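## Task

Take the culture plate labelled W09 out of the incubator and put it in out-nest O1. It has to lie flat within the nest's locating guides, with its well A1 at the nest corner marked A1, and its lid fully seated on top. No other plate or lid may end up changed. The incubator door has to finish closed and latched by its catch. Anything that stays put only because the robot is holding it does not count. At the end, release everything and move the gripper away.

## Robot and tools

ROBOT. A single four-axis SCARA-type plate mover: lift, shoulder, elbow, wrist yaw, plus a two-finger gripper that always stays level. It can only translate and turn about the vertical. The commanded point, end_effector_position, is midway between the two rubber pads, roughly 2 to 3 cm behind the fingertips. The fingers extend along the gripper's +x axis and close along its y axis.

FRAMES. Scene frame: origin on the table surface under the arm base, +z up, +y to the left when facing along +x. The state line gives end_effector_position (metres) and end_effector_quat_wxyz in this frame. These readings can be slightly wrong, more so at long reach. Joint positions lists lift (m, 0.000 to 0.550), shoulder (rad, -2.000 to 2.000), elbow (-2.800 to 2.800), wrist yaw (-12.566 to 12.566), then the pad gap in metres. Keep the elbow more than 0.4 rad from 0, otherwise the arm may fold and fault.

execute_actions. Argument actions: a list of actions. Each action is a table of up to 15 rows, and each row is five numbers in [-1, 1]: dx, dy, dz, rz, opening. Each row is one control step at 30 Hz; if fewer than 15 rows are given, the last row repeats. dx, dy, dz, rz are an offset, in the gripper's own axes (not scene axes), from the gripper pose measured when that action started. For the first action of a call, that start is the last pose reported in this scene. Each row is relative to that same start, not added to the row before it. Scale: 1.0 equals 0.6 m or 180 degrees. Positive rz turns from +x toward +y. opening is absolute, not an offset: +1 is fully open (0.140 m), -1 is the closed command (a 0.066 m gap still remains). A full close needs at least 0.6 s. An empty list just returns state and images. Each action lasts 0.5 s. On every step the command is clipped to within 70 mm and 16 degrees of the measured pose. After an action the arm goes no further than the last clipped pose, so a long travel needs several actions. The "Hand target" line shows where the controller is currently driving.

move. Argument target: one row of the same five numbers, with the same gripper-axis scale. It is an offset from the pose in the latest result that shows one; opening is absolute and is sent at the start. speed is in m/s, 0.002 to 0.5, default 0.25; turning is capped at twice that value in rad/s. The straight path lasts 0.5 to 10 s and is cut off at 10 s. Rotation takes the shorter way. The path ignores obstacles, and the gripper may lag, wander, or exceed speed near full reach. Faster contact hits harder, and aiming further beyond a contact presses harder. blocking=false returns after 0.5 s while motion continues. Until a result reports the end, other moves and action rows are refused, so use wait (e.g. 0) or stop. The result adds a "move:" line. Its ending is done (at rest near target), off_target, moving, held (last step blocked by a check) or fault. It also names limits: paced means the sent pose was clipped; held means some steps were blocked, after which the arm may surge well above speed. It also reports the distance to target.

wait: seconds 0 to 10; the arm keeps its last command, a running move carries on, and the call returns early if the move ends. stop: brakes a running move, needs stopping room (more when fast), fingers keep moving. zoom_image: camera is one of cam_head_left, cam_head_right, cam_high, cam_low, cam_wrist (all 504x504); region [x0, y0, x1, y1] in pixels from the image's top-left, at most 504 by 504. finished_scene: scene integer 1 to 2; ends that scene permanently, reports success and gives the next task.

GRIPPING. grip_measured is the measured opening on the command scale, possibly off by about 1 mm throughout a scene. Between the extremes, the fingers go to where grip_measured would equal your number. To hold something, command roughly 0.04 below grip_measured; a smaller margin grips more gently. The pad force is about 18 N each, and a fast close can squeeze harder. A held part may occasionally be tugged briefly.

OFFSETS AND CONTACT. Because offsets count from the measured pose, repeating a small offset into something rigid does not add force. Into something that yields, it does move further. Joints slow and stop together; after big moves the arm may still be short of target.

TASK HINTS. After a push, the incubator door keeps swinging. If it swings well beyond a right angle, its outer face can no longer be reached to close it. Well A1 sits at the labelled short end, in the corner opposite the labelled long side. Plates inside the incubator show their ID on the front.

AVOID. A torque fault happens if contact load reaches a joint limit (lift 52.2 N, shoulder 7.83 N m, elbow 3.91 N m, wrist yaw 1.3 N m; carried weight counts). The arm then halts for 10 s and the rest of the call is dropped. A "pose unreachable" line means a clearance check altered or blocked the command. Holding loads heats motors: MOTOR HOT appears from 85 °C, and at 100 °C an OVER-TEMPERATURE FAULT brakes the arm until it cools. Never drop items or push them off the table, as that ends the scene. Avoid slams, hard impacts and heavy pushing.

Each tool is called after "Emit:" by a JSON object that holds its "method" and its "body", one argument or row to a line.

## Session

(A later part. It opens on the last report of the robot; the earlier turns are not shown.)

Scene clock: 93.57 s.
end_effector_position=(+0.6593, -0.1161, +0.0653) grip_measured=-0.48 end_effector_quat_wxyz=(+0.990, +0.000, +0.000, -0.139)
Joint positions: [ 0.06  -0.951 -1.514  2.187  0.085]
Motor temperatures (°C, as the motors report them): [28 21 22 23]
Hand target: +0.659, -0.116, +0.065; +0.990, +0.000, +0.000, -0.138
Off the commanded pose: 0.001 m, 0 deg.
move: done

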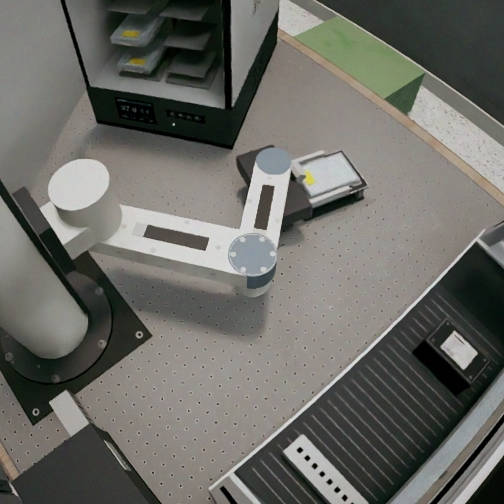

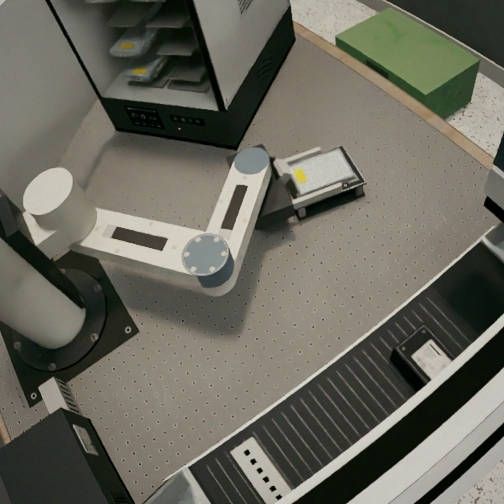

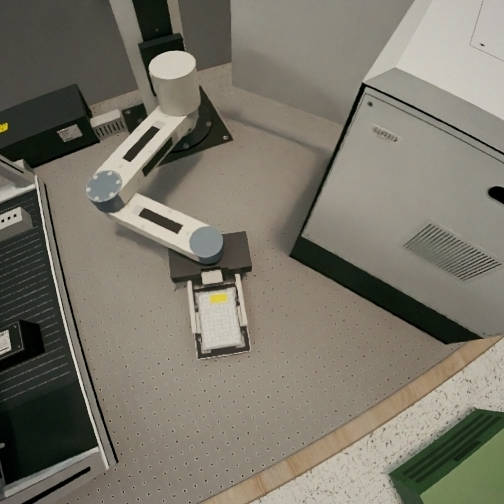

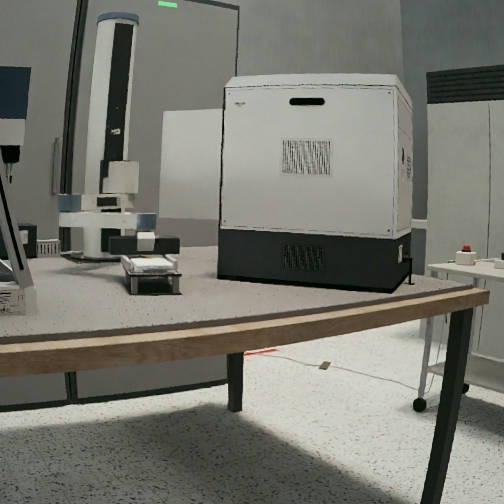

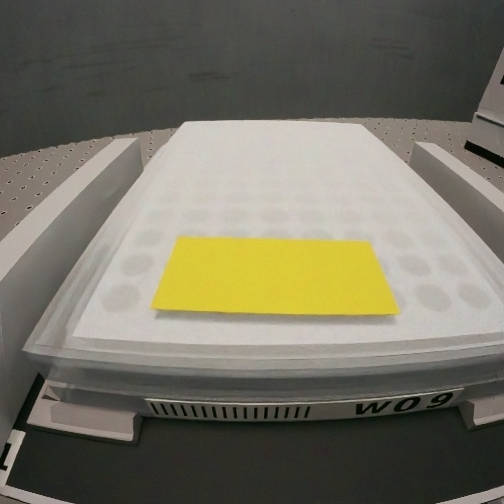

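Emit:
{"method": "execute_actions", "body": {
  "actions": [
    [[0,0,0.001,0,-0.1]],
    [[0,0,0.1,0,-0.1]],
    [[-0.1,0,0.05,0,-0.1]]
  ]
}}

Emit:
{"method": "zoom_image", "body": {
  "camera": "cam_low",
  "region": [115, 240, 190, 290]
}}

Scene clock: 97.17 s.
end_effector_position=(+0.6016, -0.0996, +0.1560) grip_measured=-0.10 end_effector_quat_wxyz=(+0.990, +0.000, +0.000, -0.138)
Joint positions: [ 0.151 -1.06  -1.214  1.996  0.099]
Motor temperatures (°C, as the motors report them): [28 21 22 23]
Hand target: +0.602, -0.100, +0.156; +0.990, +0.000, +0.000, -0.139
Off the commanded pose: 0.000 m, 0 deg.

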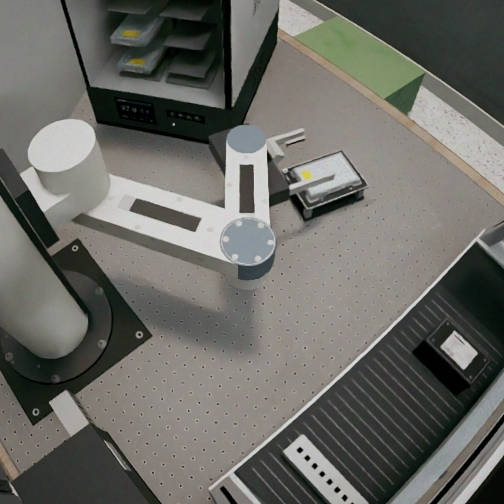

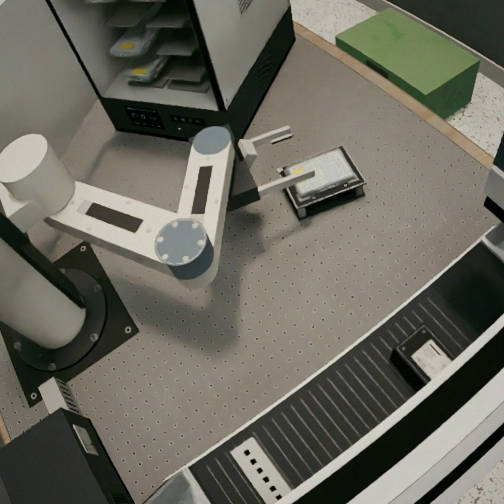

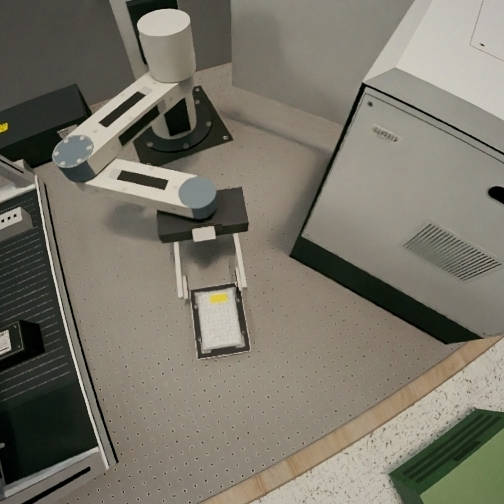

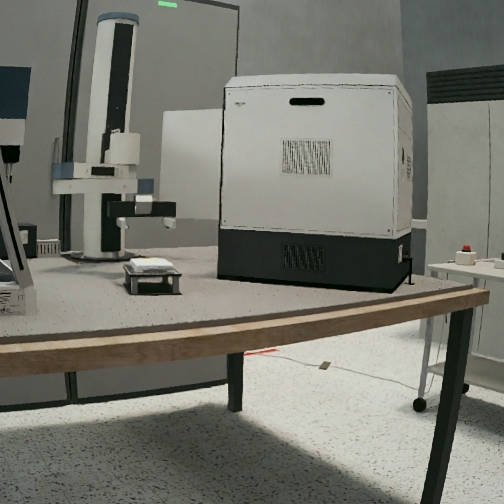

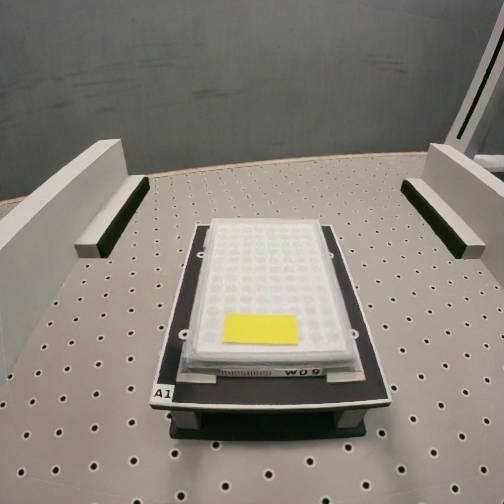

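Region (115, 240, 190, 290) of cam_low's 504x504 image, scaled by 6.720, with more detail than that image has.

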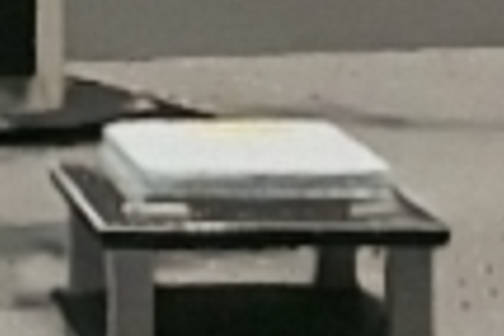

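Emit:
{"method": "move", "body": {
  "target": [-0.658,0.305,0.66,0.778,-1],
  "speed": 0.4
}}

Scene clock: 108.60 s.
end_effector_position=(+0.2719, +0.1847, +0.5521) grip_measured=-1.00 end_effector_quat_wxyz=(+0.468, +0.000, +0.000, +0.884)
Joint positions: [ 0.547 -0.634 -0.727  3.528  0.066]
Motor temperatures (°C, as the motors report them): [28 21 22 23]
Hand target: +0.272, +0.185, +0.552; +0.468, +0.000, +0.000, +0.883
Off the commanded pose: 0.000 m, 0 deg.
move: done

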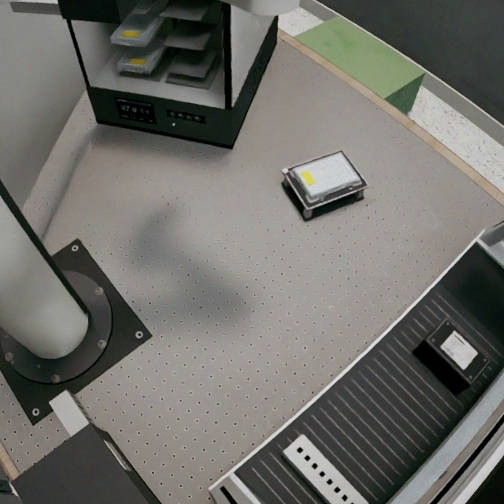

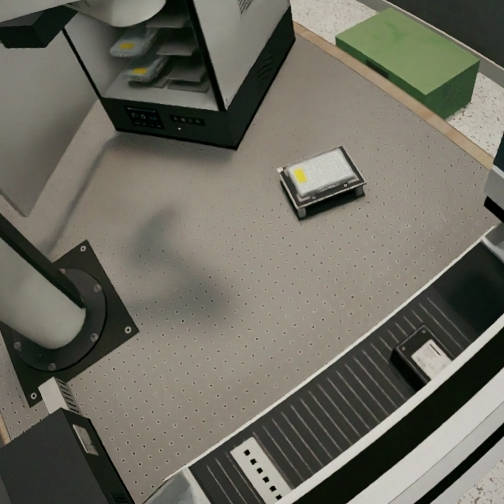

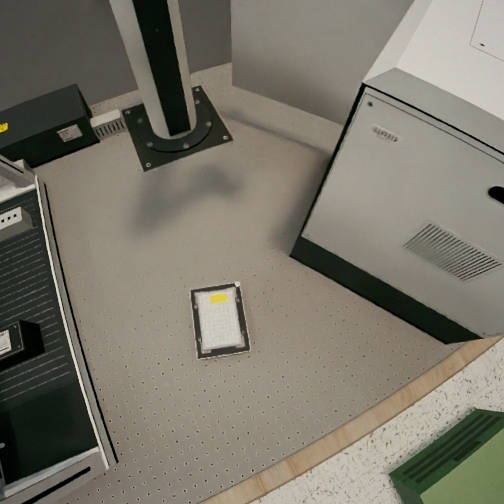

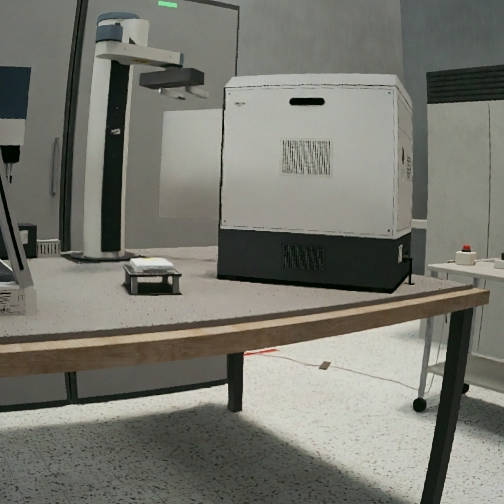

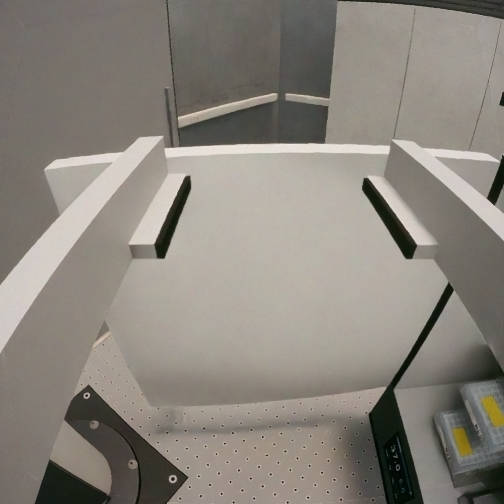

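Emit:
{"method": "move", "body": {
  "target": [0.45,0.015,0.003,-0.75,-1],
  "speed": 0.35
}}

Scene clock: 118.37 s.
end_effector_position=(+0.1126, +0.4029, +0.5538) grip_measured=-1.00 end_effector_quat_wxyz=(+0.996, +0.000, +0.000, -0.094)
Joint positions: [ 0.549  1.614 -2.286  0.483  0.066]
Motor temperatures (°C, as the motors report them): [28 21 22 23]
Hand target: +0.113, +0.403, +0.554; +0.996, +0.000, +0.000, -0.094
Off the commanded pose: 0.000 m, 0 deg.
move: done

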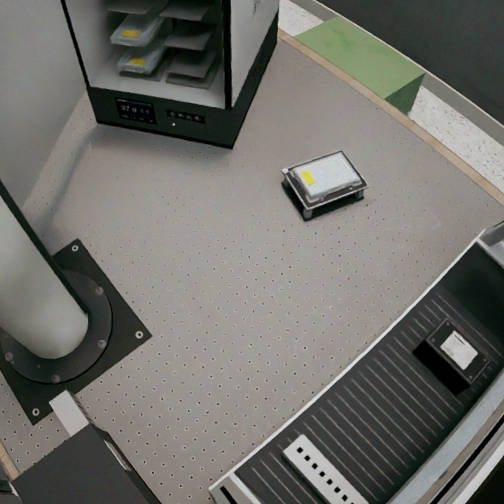

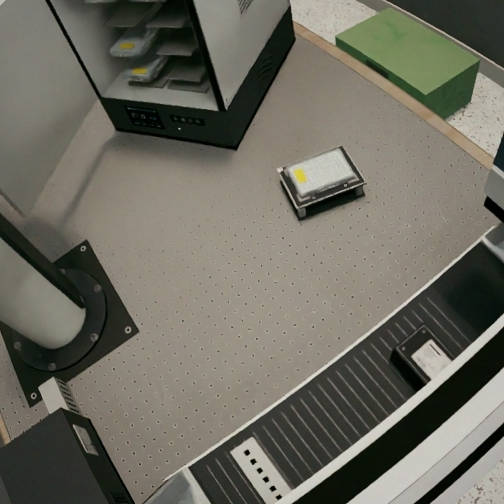

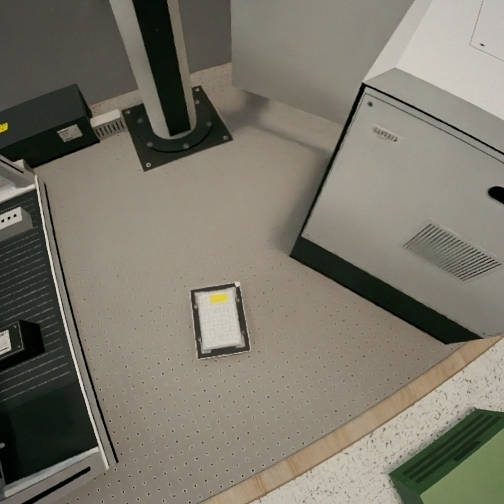

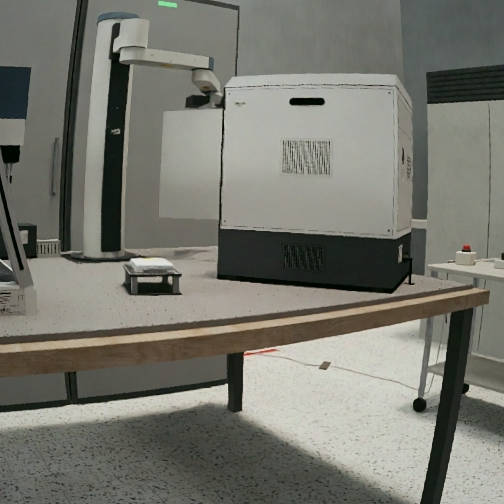

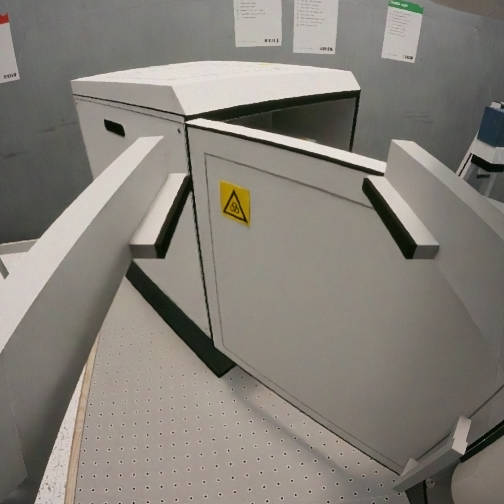

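Emit:
{"method": "move", "body": {
  "target": [0,0,-0.095,0,-1],
  "speed": 0.1
}}

Emit:
{"method": "move", "body": {
  "target": [0.295,-0.2,0,0,-1],
  "speed": 0.06
}}

Scene clock: 122.17 s.
end_effector_position=(+0.1126, +0.4029, +0.4968) grip_measured=-1.00 end_effector_quat_wxyz=(+0.996, +0.000, +0.000, -0.094)
Joint positions: [ 0.492  1.614 -2.286  0.483  0.066]
Motor temperatures (°C, as the motors report them): [28 21 22 23]
Hand target: +0.113, +0.403, +0.497; +0.996, +0.000, +0.000, -0.094
Off the commanded pose: 0.000 m, 0 deg.
move: done

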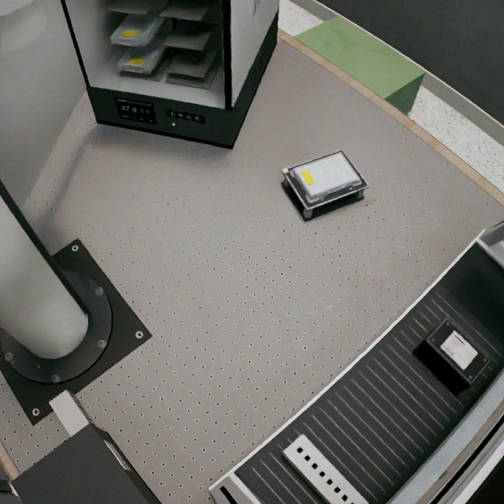

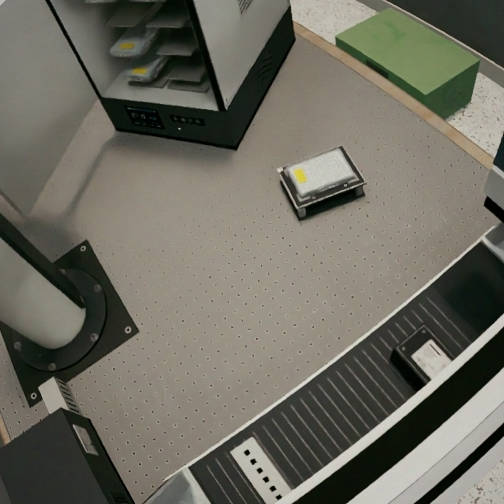

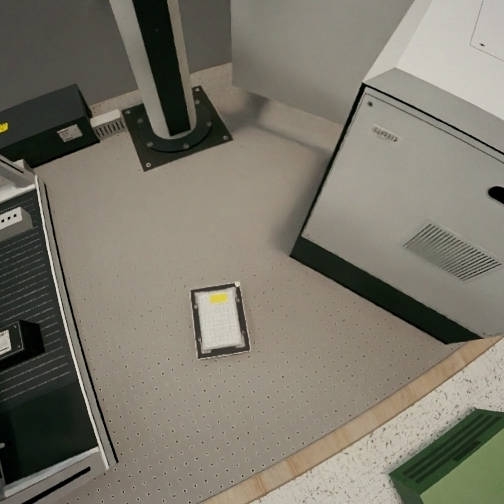

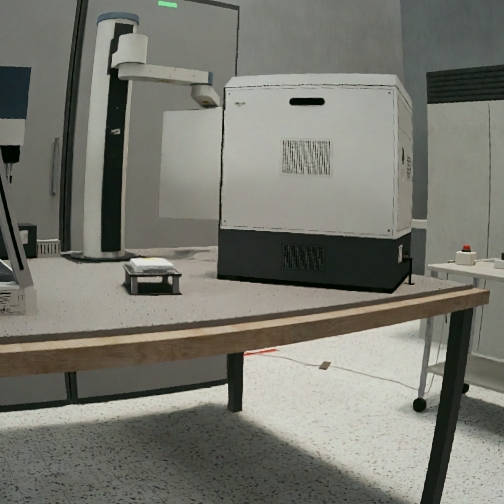

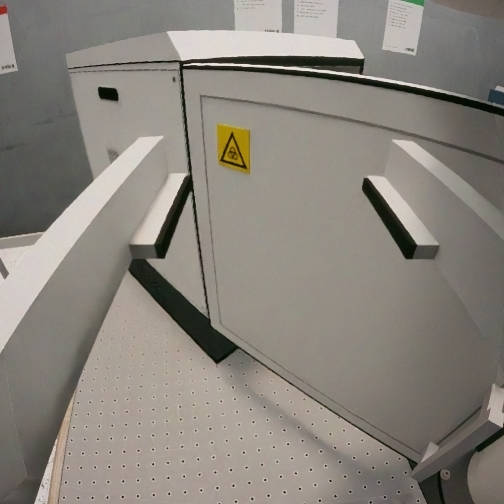

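Scene clock: 126.00 s.
end_effector_position=(+0.2640, +0.2518, +0.4968) grip_measured=-1.00 end_effector_quat_wxyz=(+0.996, +0.000, +0.000, -0.094)
Joint positions: [ 0.492  0.862 -1.139  0.088  0.066]
Motor temperatures (°C, as the motors report them): [28 21 22 23]
Hand target: +0.264, +0.252, +0.497; +0.996, +0.000, +0.000, -0.094
Off the commanded pose: 0.000 m, 0 deg.
move: done

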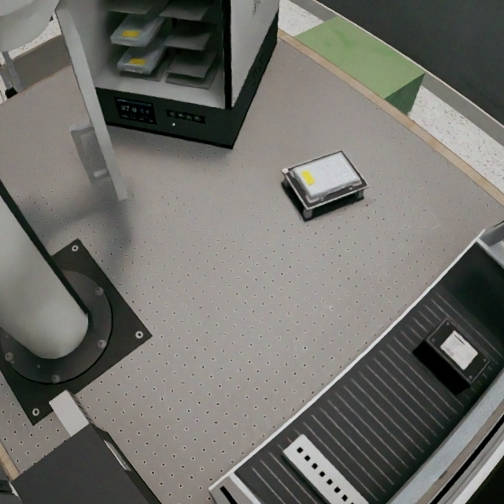

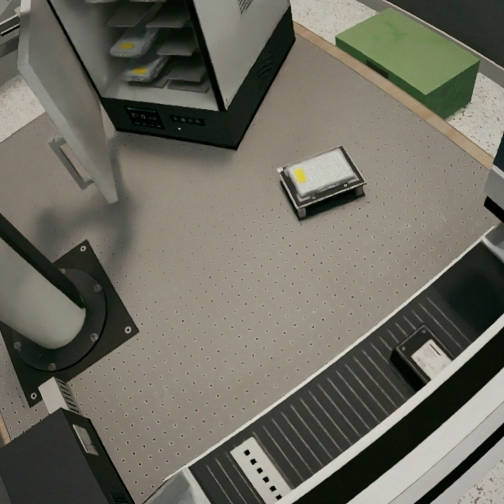

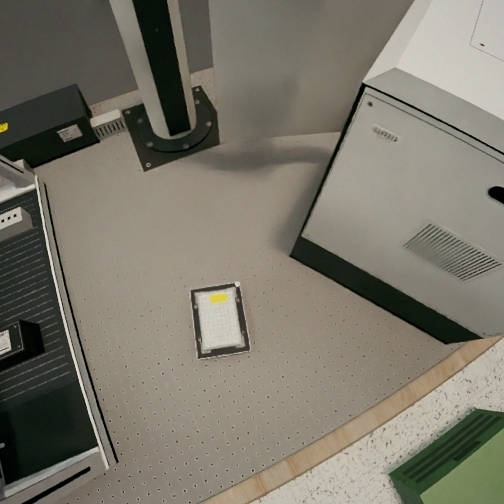

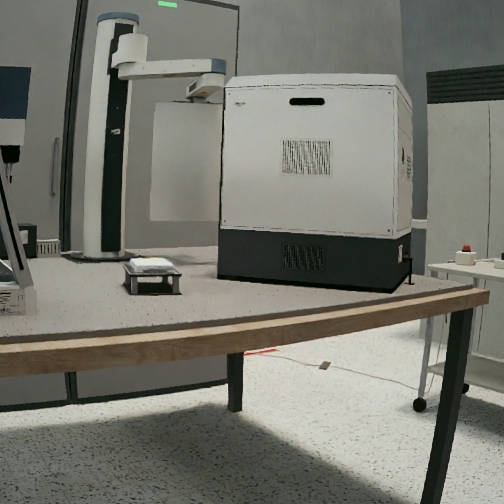

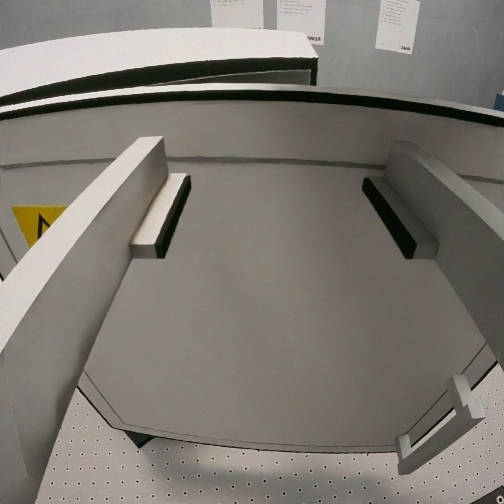

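Emit:
{"method": "move", "body": {
  "target": [0.307,-0.047,0,0.25,-1],
  "speed": 0.08
}}

Scene clock: 132.77 s.
end_effector_position=(+0.4397, +0.1894, +0.4968) grip_measured=-1.00 end_effector_quat_wxyz=(+0.956, +0.000, +0.000, +0.294)
Joint positions: [ 0.492 -0.37  -0.714  1.68   0.066]
Motor temperatures (°C, as the motors report them): [28 21 22 23]
Hand target: +0.440, +0.189, +0.497; +0.956, +0.000, +0.000, +0.294
Off the commanded pose: 0.000 m, 0 deg.
move: done

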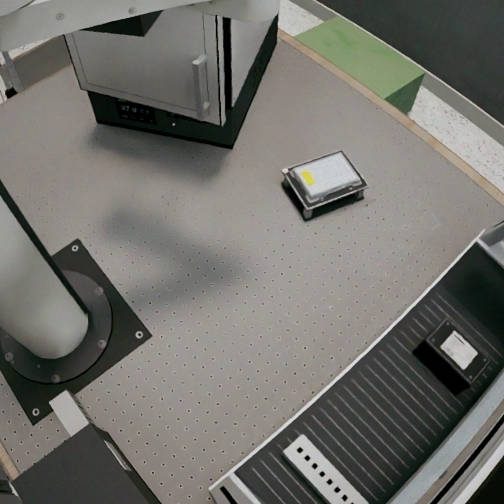

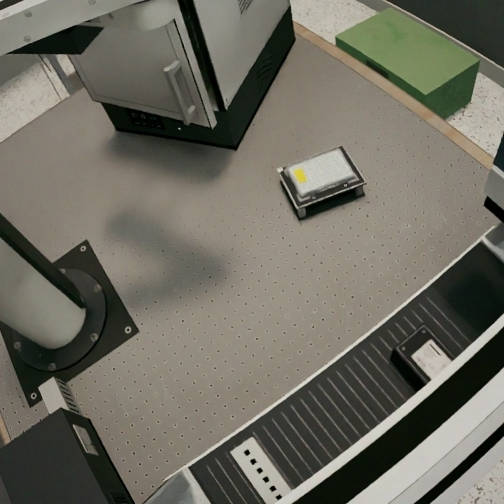

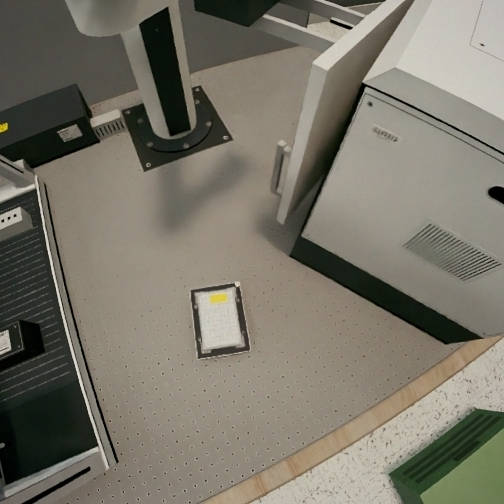

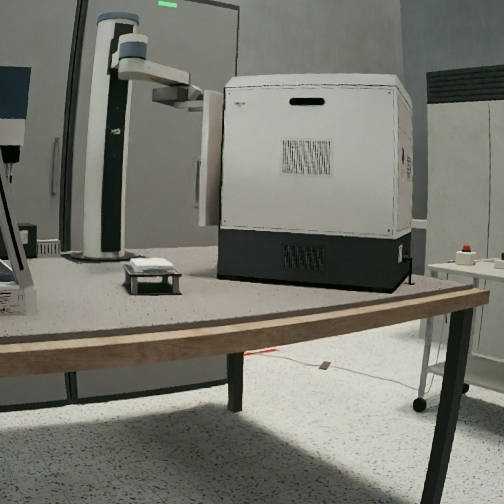

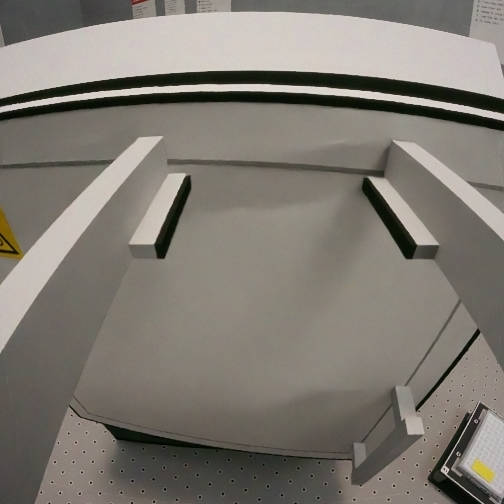

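Emit:
{"method": "move", "body": {
  "target": [0.07,-0.04,0,0,-1],
  "speed": 0.03
}}

Scene clock: 145.97 s.
end_effector_position=(+0.4761, +0.1922, +0.4968) grip_measured=-1.00 end_effector_quat_wxyz=(+0.955, +0.000, +0.000, +0.295)
Joint positions: [ 0.492 -0.43  -0.849  1.878  0.066]
Motor temperatures (°C, as the motors report them): [28 21 22 23]
Hand target: +0.476, +0.192, +0.497; +0.955, +0.000, +0.000, +0.295
Off the commanded pose: 0.012 m, 0 deg.
TORQUE FAULT: the external load on joint 3 (elbow) reached its load limit, and the arm stopped for 10 seconds. That time counts as 20 of the actions that you can send in this scene. The arm's remaining commands of this call were not run. The arm holds where it stopped, with its grip as last carried out, and accepts commands again: back off and push less far. The arm stops again, at the same cost, whenever a joint's load reaches its limit.
move: fault

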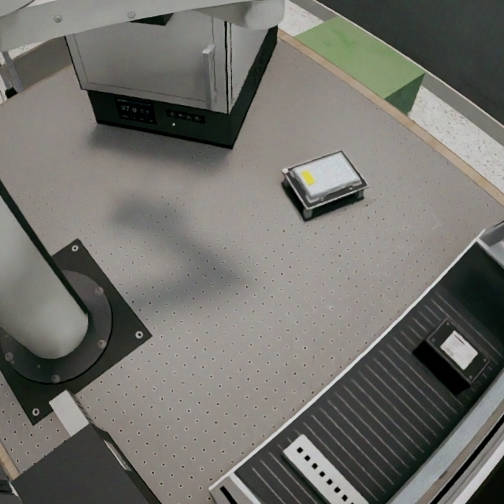

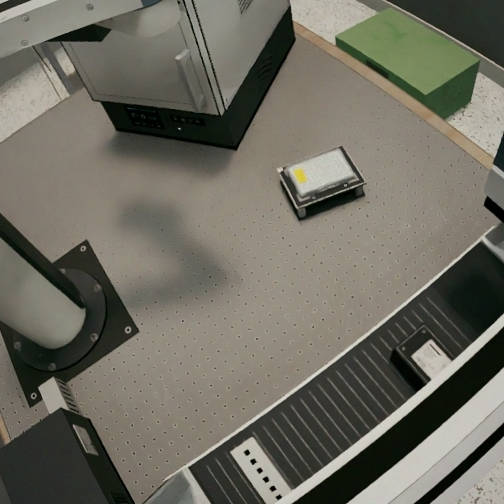

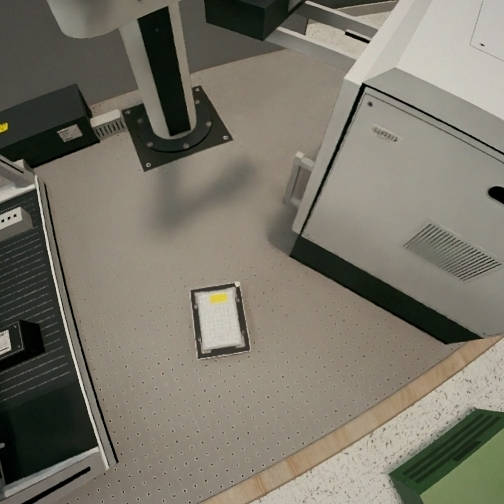

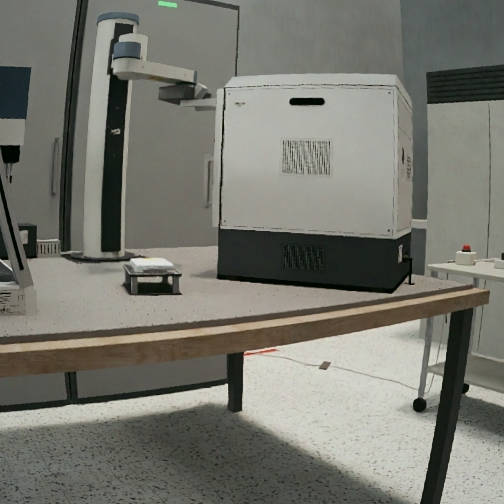

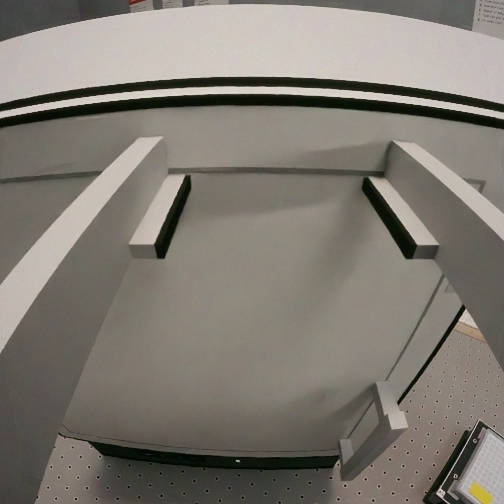

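Emit:
{"method": "move", "body": {
  "target": [-0.08,-0.1,0,0,-1]
}}

Emit:
{"method": "zoom_image", "body": {
  "camera": "cam_high",
  "region": [310, 40, 410, 140]
}}

Emit:
{"method": "zoom_image", "body": {
  "camera": "cam_low",
  "region": [190, 70, 260, 240]
}}

Scene clock: 148.33 s.
end_effector_position=(+0.4704, +0.1154, +0.4968) grip_measured=-1.00 end_effector_quat_wxyz=(+0.955, +0.000, +0.000, +0.295)
Joint positions: [ 0.492 -0.812 -0.705  2.116  0.066]
Motor temperatures (°C, as the motors report them): [28 21 22 23]
Hand target: +0.470, +0.116, +0.497; +0.955, +0.000, +0.000, +0.295
Off the commanded pose: 0.000 m, 0 deg.
move: done

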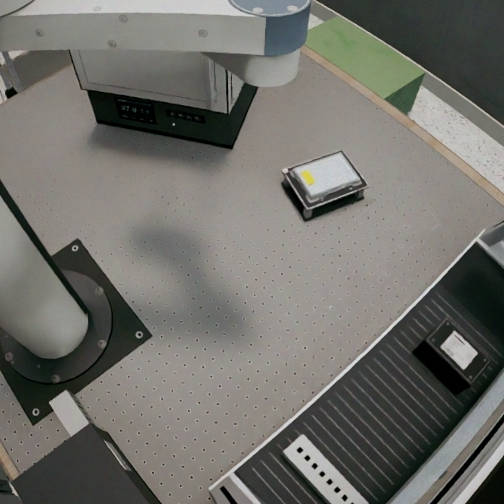

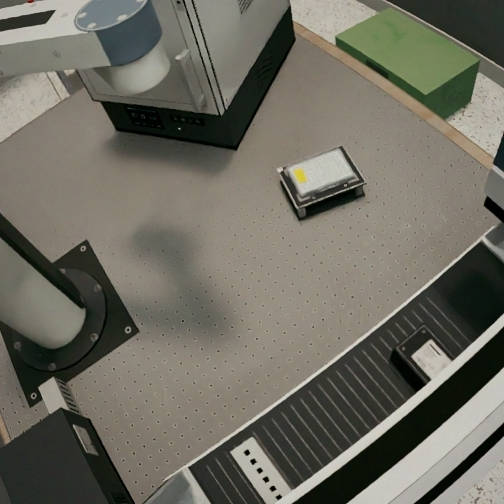

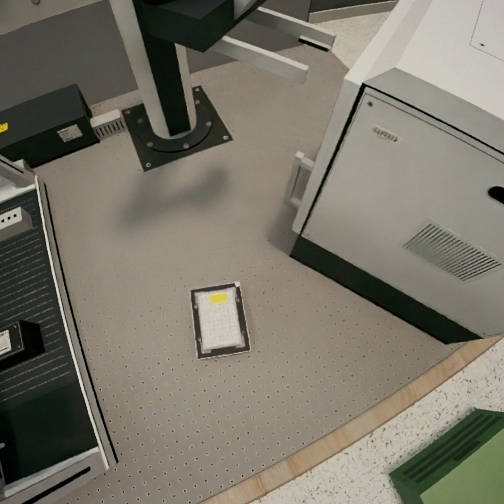

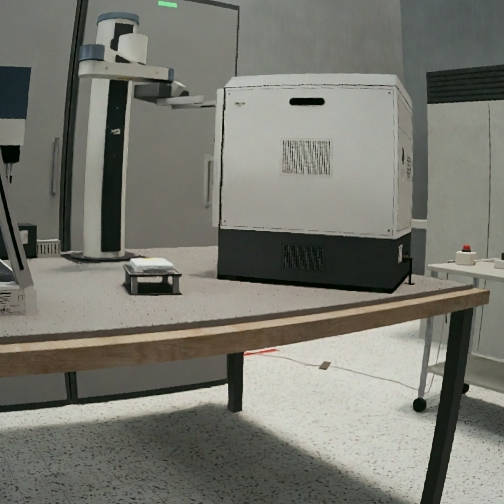

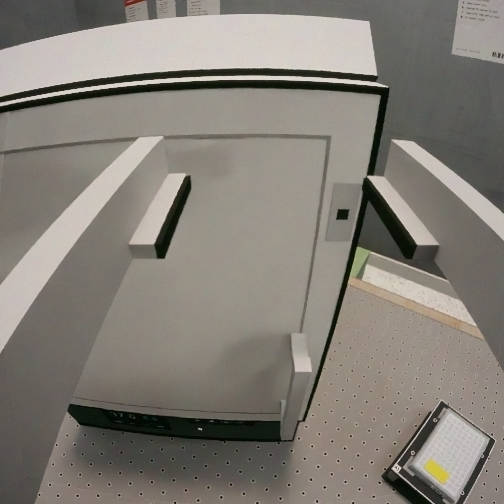

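Region (310, 40, 410, 140) of cam_high's 504x504 image, scaled by 5.040, with more detail than that image has.

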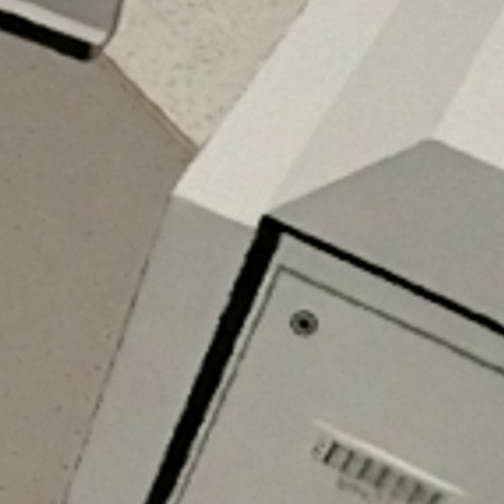

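Region (190, 70, 260, 240) of cam_low's 504x504 image, scaled by 2.965, with more detail than that image has; it fills the left 208 columns of this view, and the rest is white.

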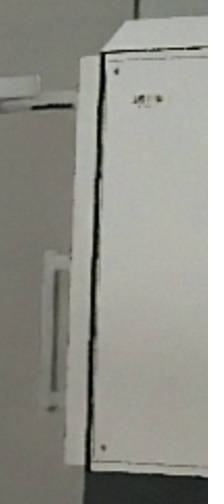

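Emit:
{"method": "move", "body": {
  "target": [0.083,0,0,0,-1],
  "speed": 0.04
}}

Emit:
{"method": "move", "body": {
  "target": [-0.1,-0.1,0,0,-1]
}}

Scene clock: 161.87 s.
end_effector_position=(+0.5094, +0.1421, +0.4968) grip_measured=-1.00 end_effector_quat_wxyz=(+0.956, +0.000, +0.000, +0.293)
Joint positions: [ 0.492 -0.681 -0.893  2.169  0.066]
Motor temperatures (°C, as the motors report them): [28 21 22 23]
Hand target: +0.510, +0.142, +0.497; +0.956, +0.000, +0.000, +0.293
Off the commanded pose: 0.002 m, 0 deg.
TORQUE FAULT: the external load on joint 3 (elbow) reached its load limit, and the arm stopped for 10 seconds. That time counts as 20 of the actions that you can send in this scene. The arm's remaining commands of this call were not run. The arm holds where it stopped, with its grip as last carried out, and accepts commands again: back off and push less far. The arm stops again, at the same cost, whenever a joint's load reaches its limit.
move: fault

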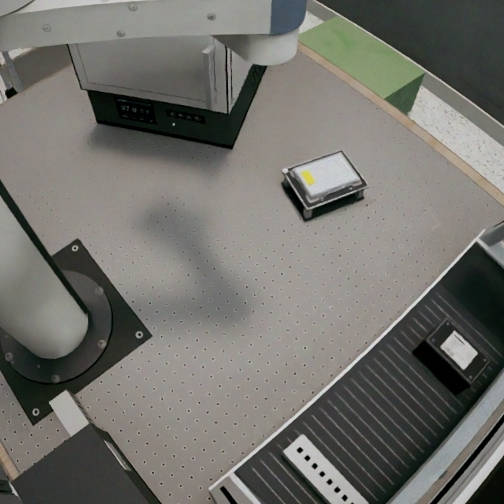

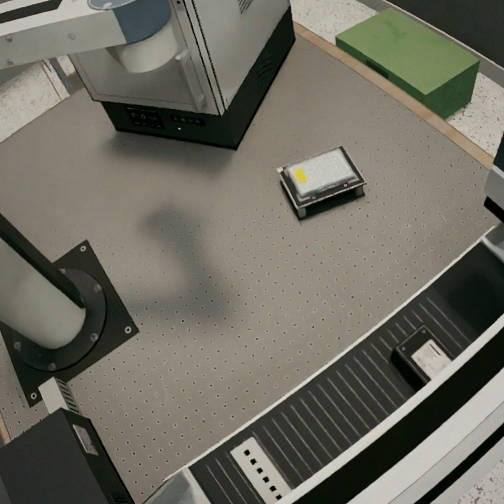

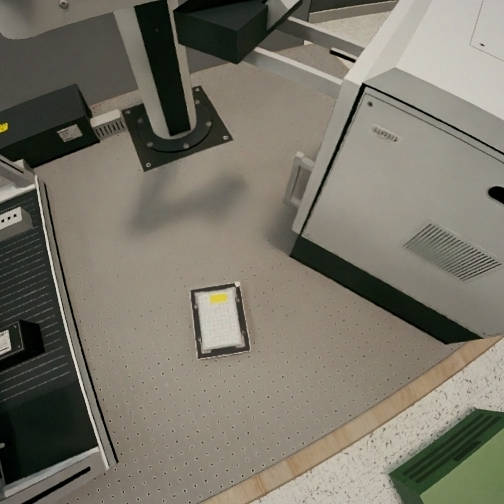

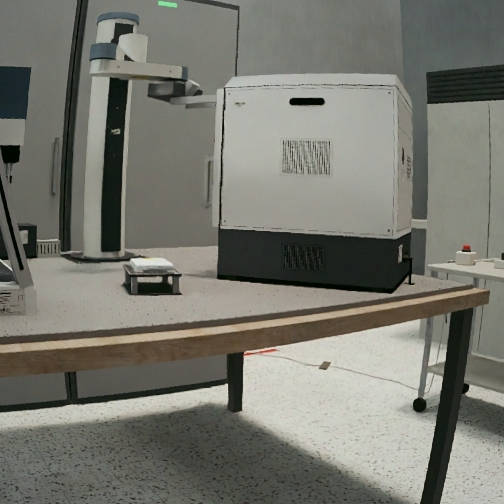

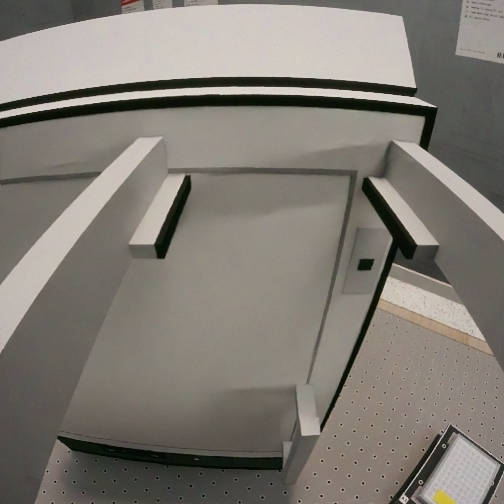

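not run: a fault stop came before this call.

Emit:
{"method": "move", "body": {
  "target": [-0.12,-0.1,0,0,-1]
}}

Emit:
{"method": "finished_scene", "body": {
  "scene": 1
}}

Scene clock: 167.87 s.
end_effector_position=(+0.4834, +0.0519, +0.4968) grip_measured=-1.00 end_effector_quat_wxyz=(+0.956, +0.000, +0.000, +0.293)
Joint positions: [ 0.492 -1.139 -0.751  2.484  0.066]
Motor temperatures (°C, as the motors report them): [28 21 22 23]
Hand target: +0.483, +0.052, +0.497; +0.956, +0.000, +0.000, +0.293
Off the commanded pose: 0.000 m, 0 deg.
move: done

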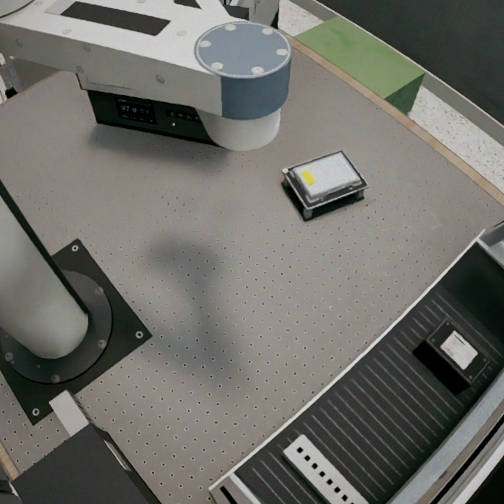

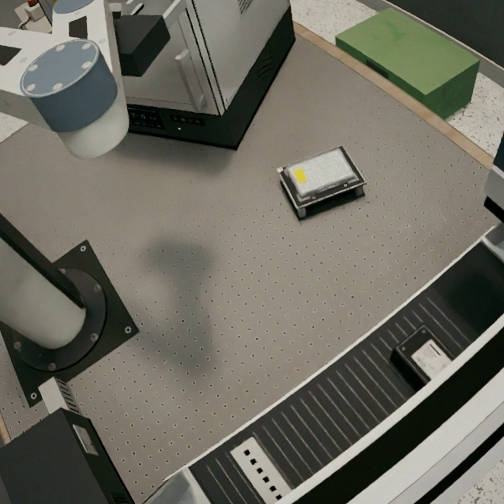

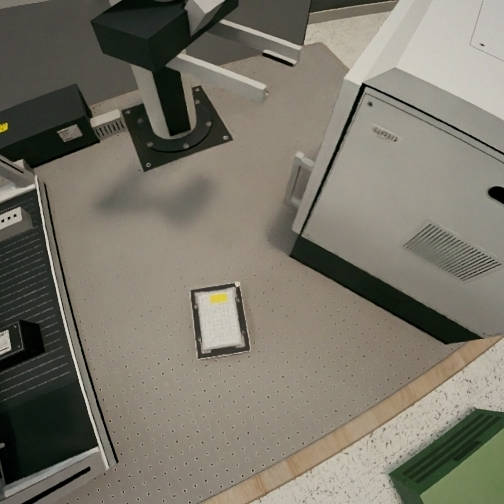

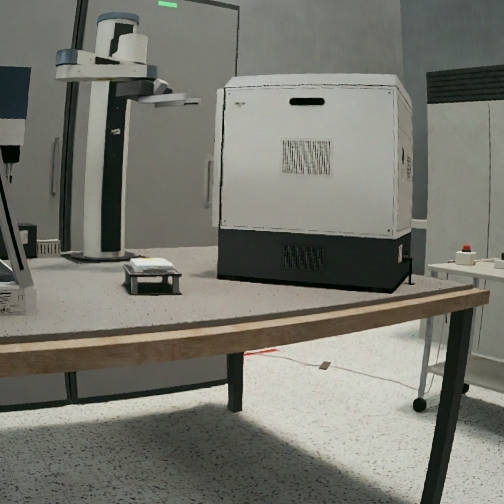

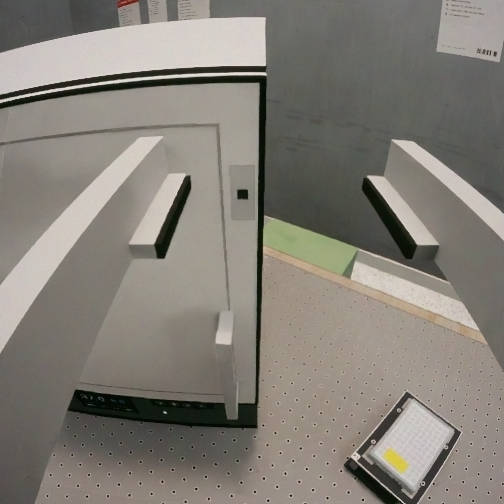

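The scene is finished: the task was done.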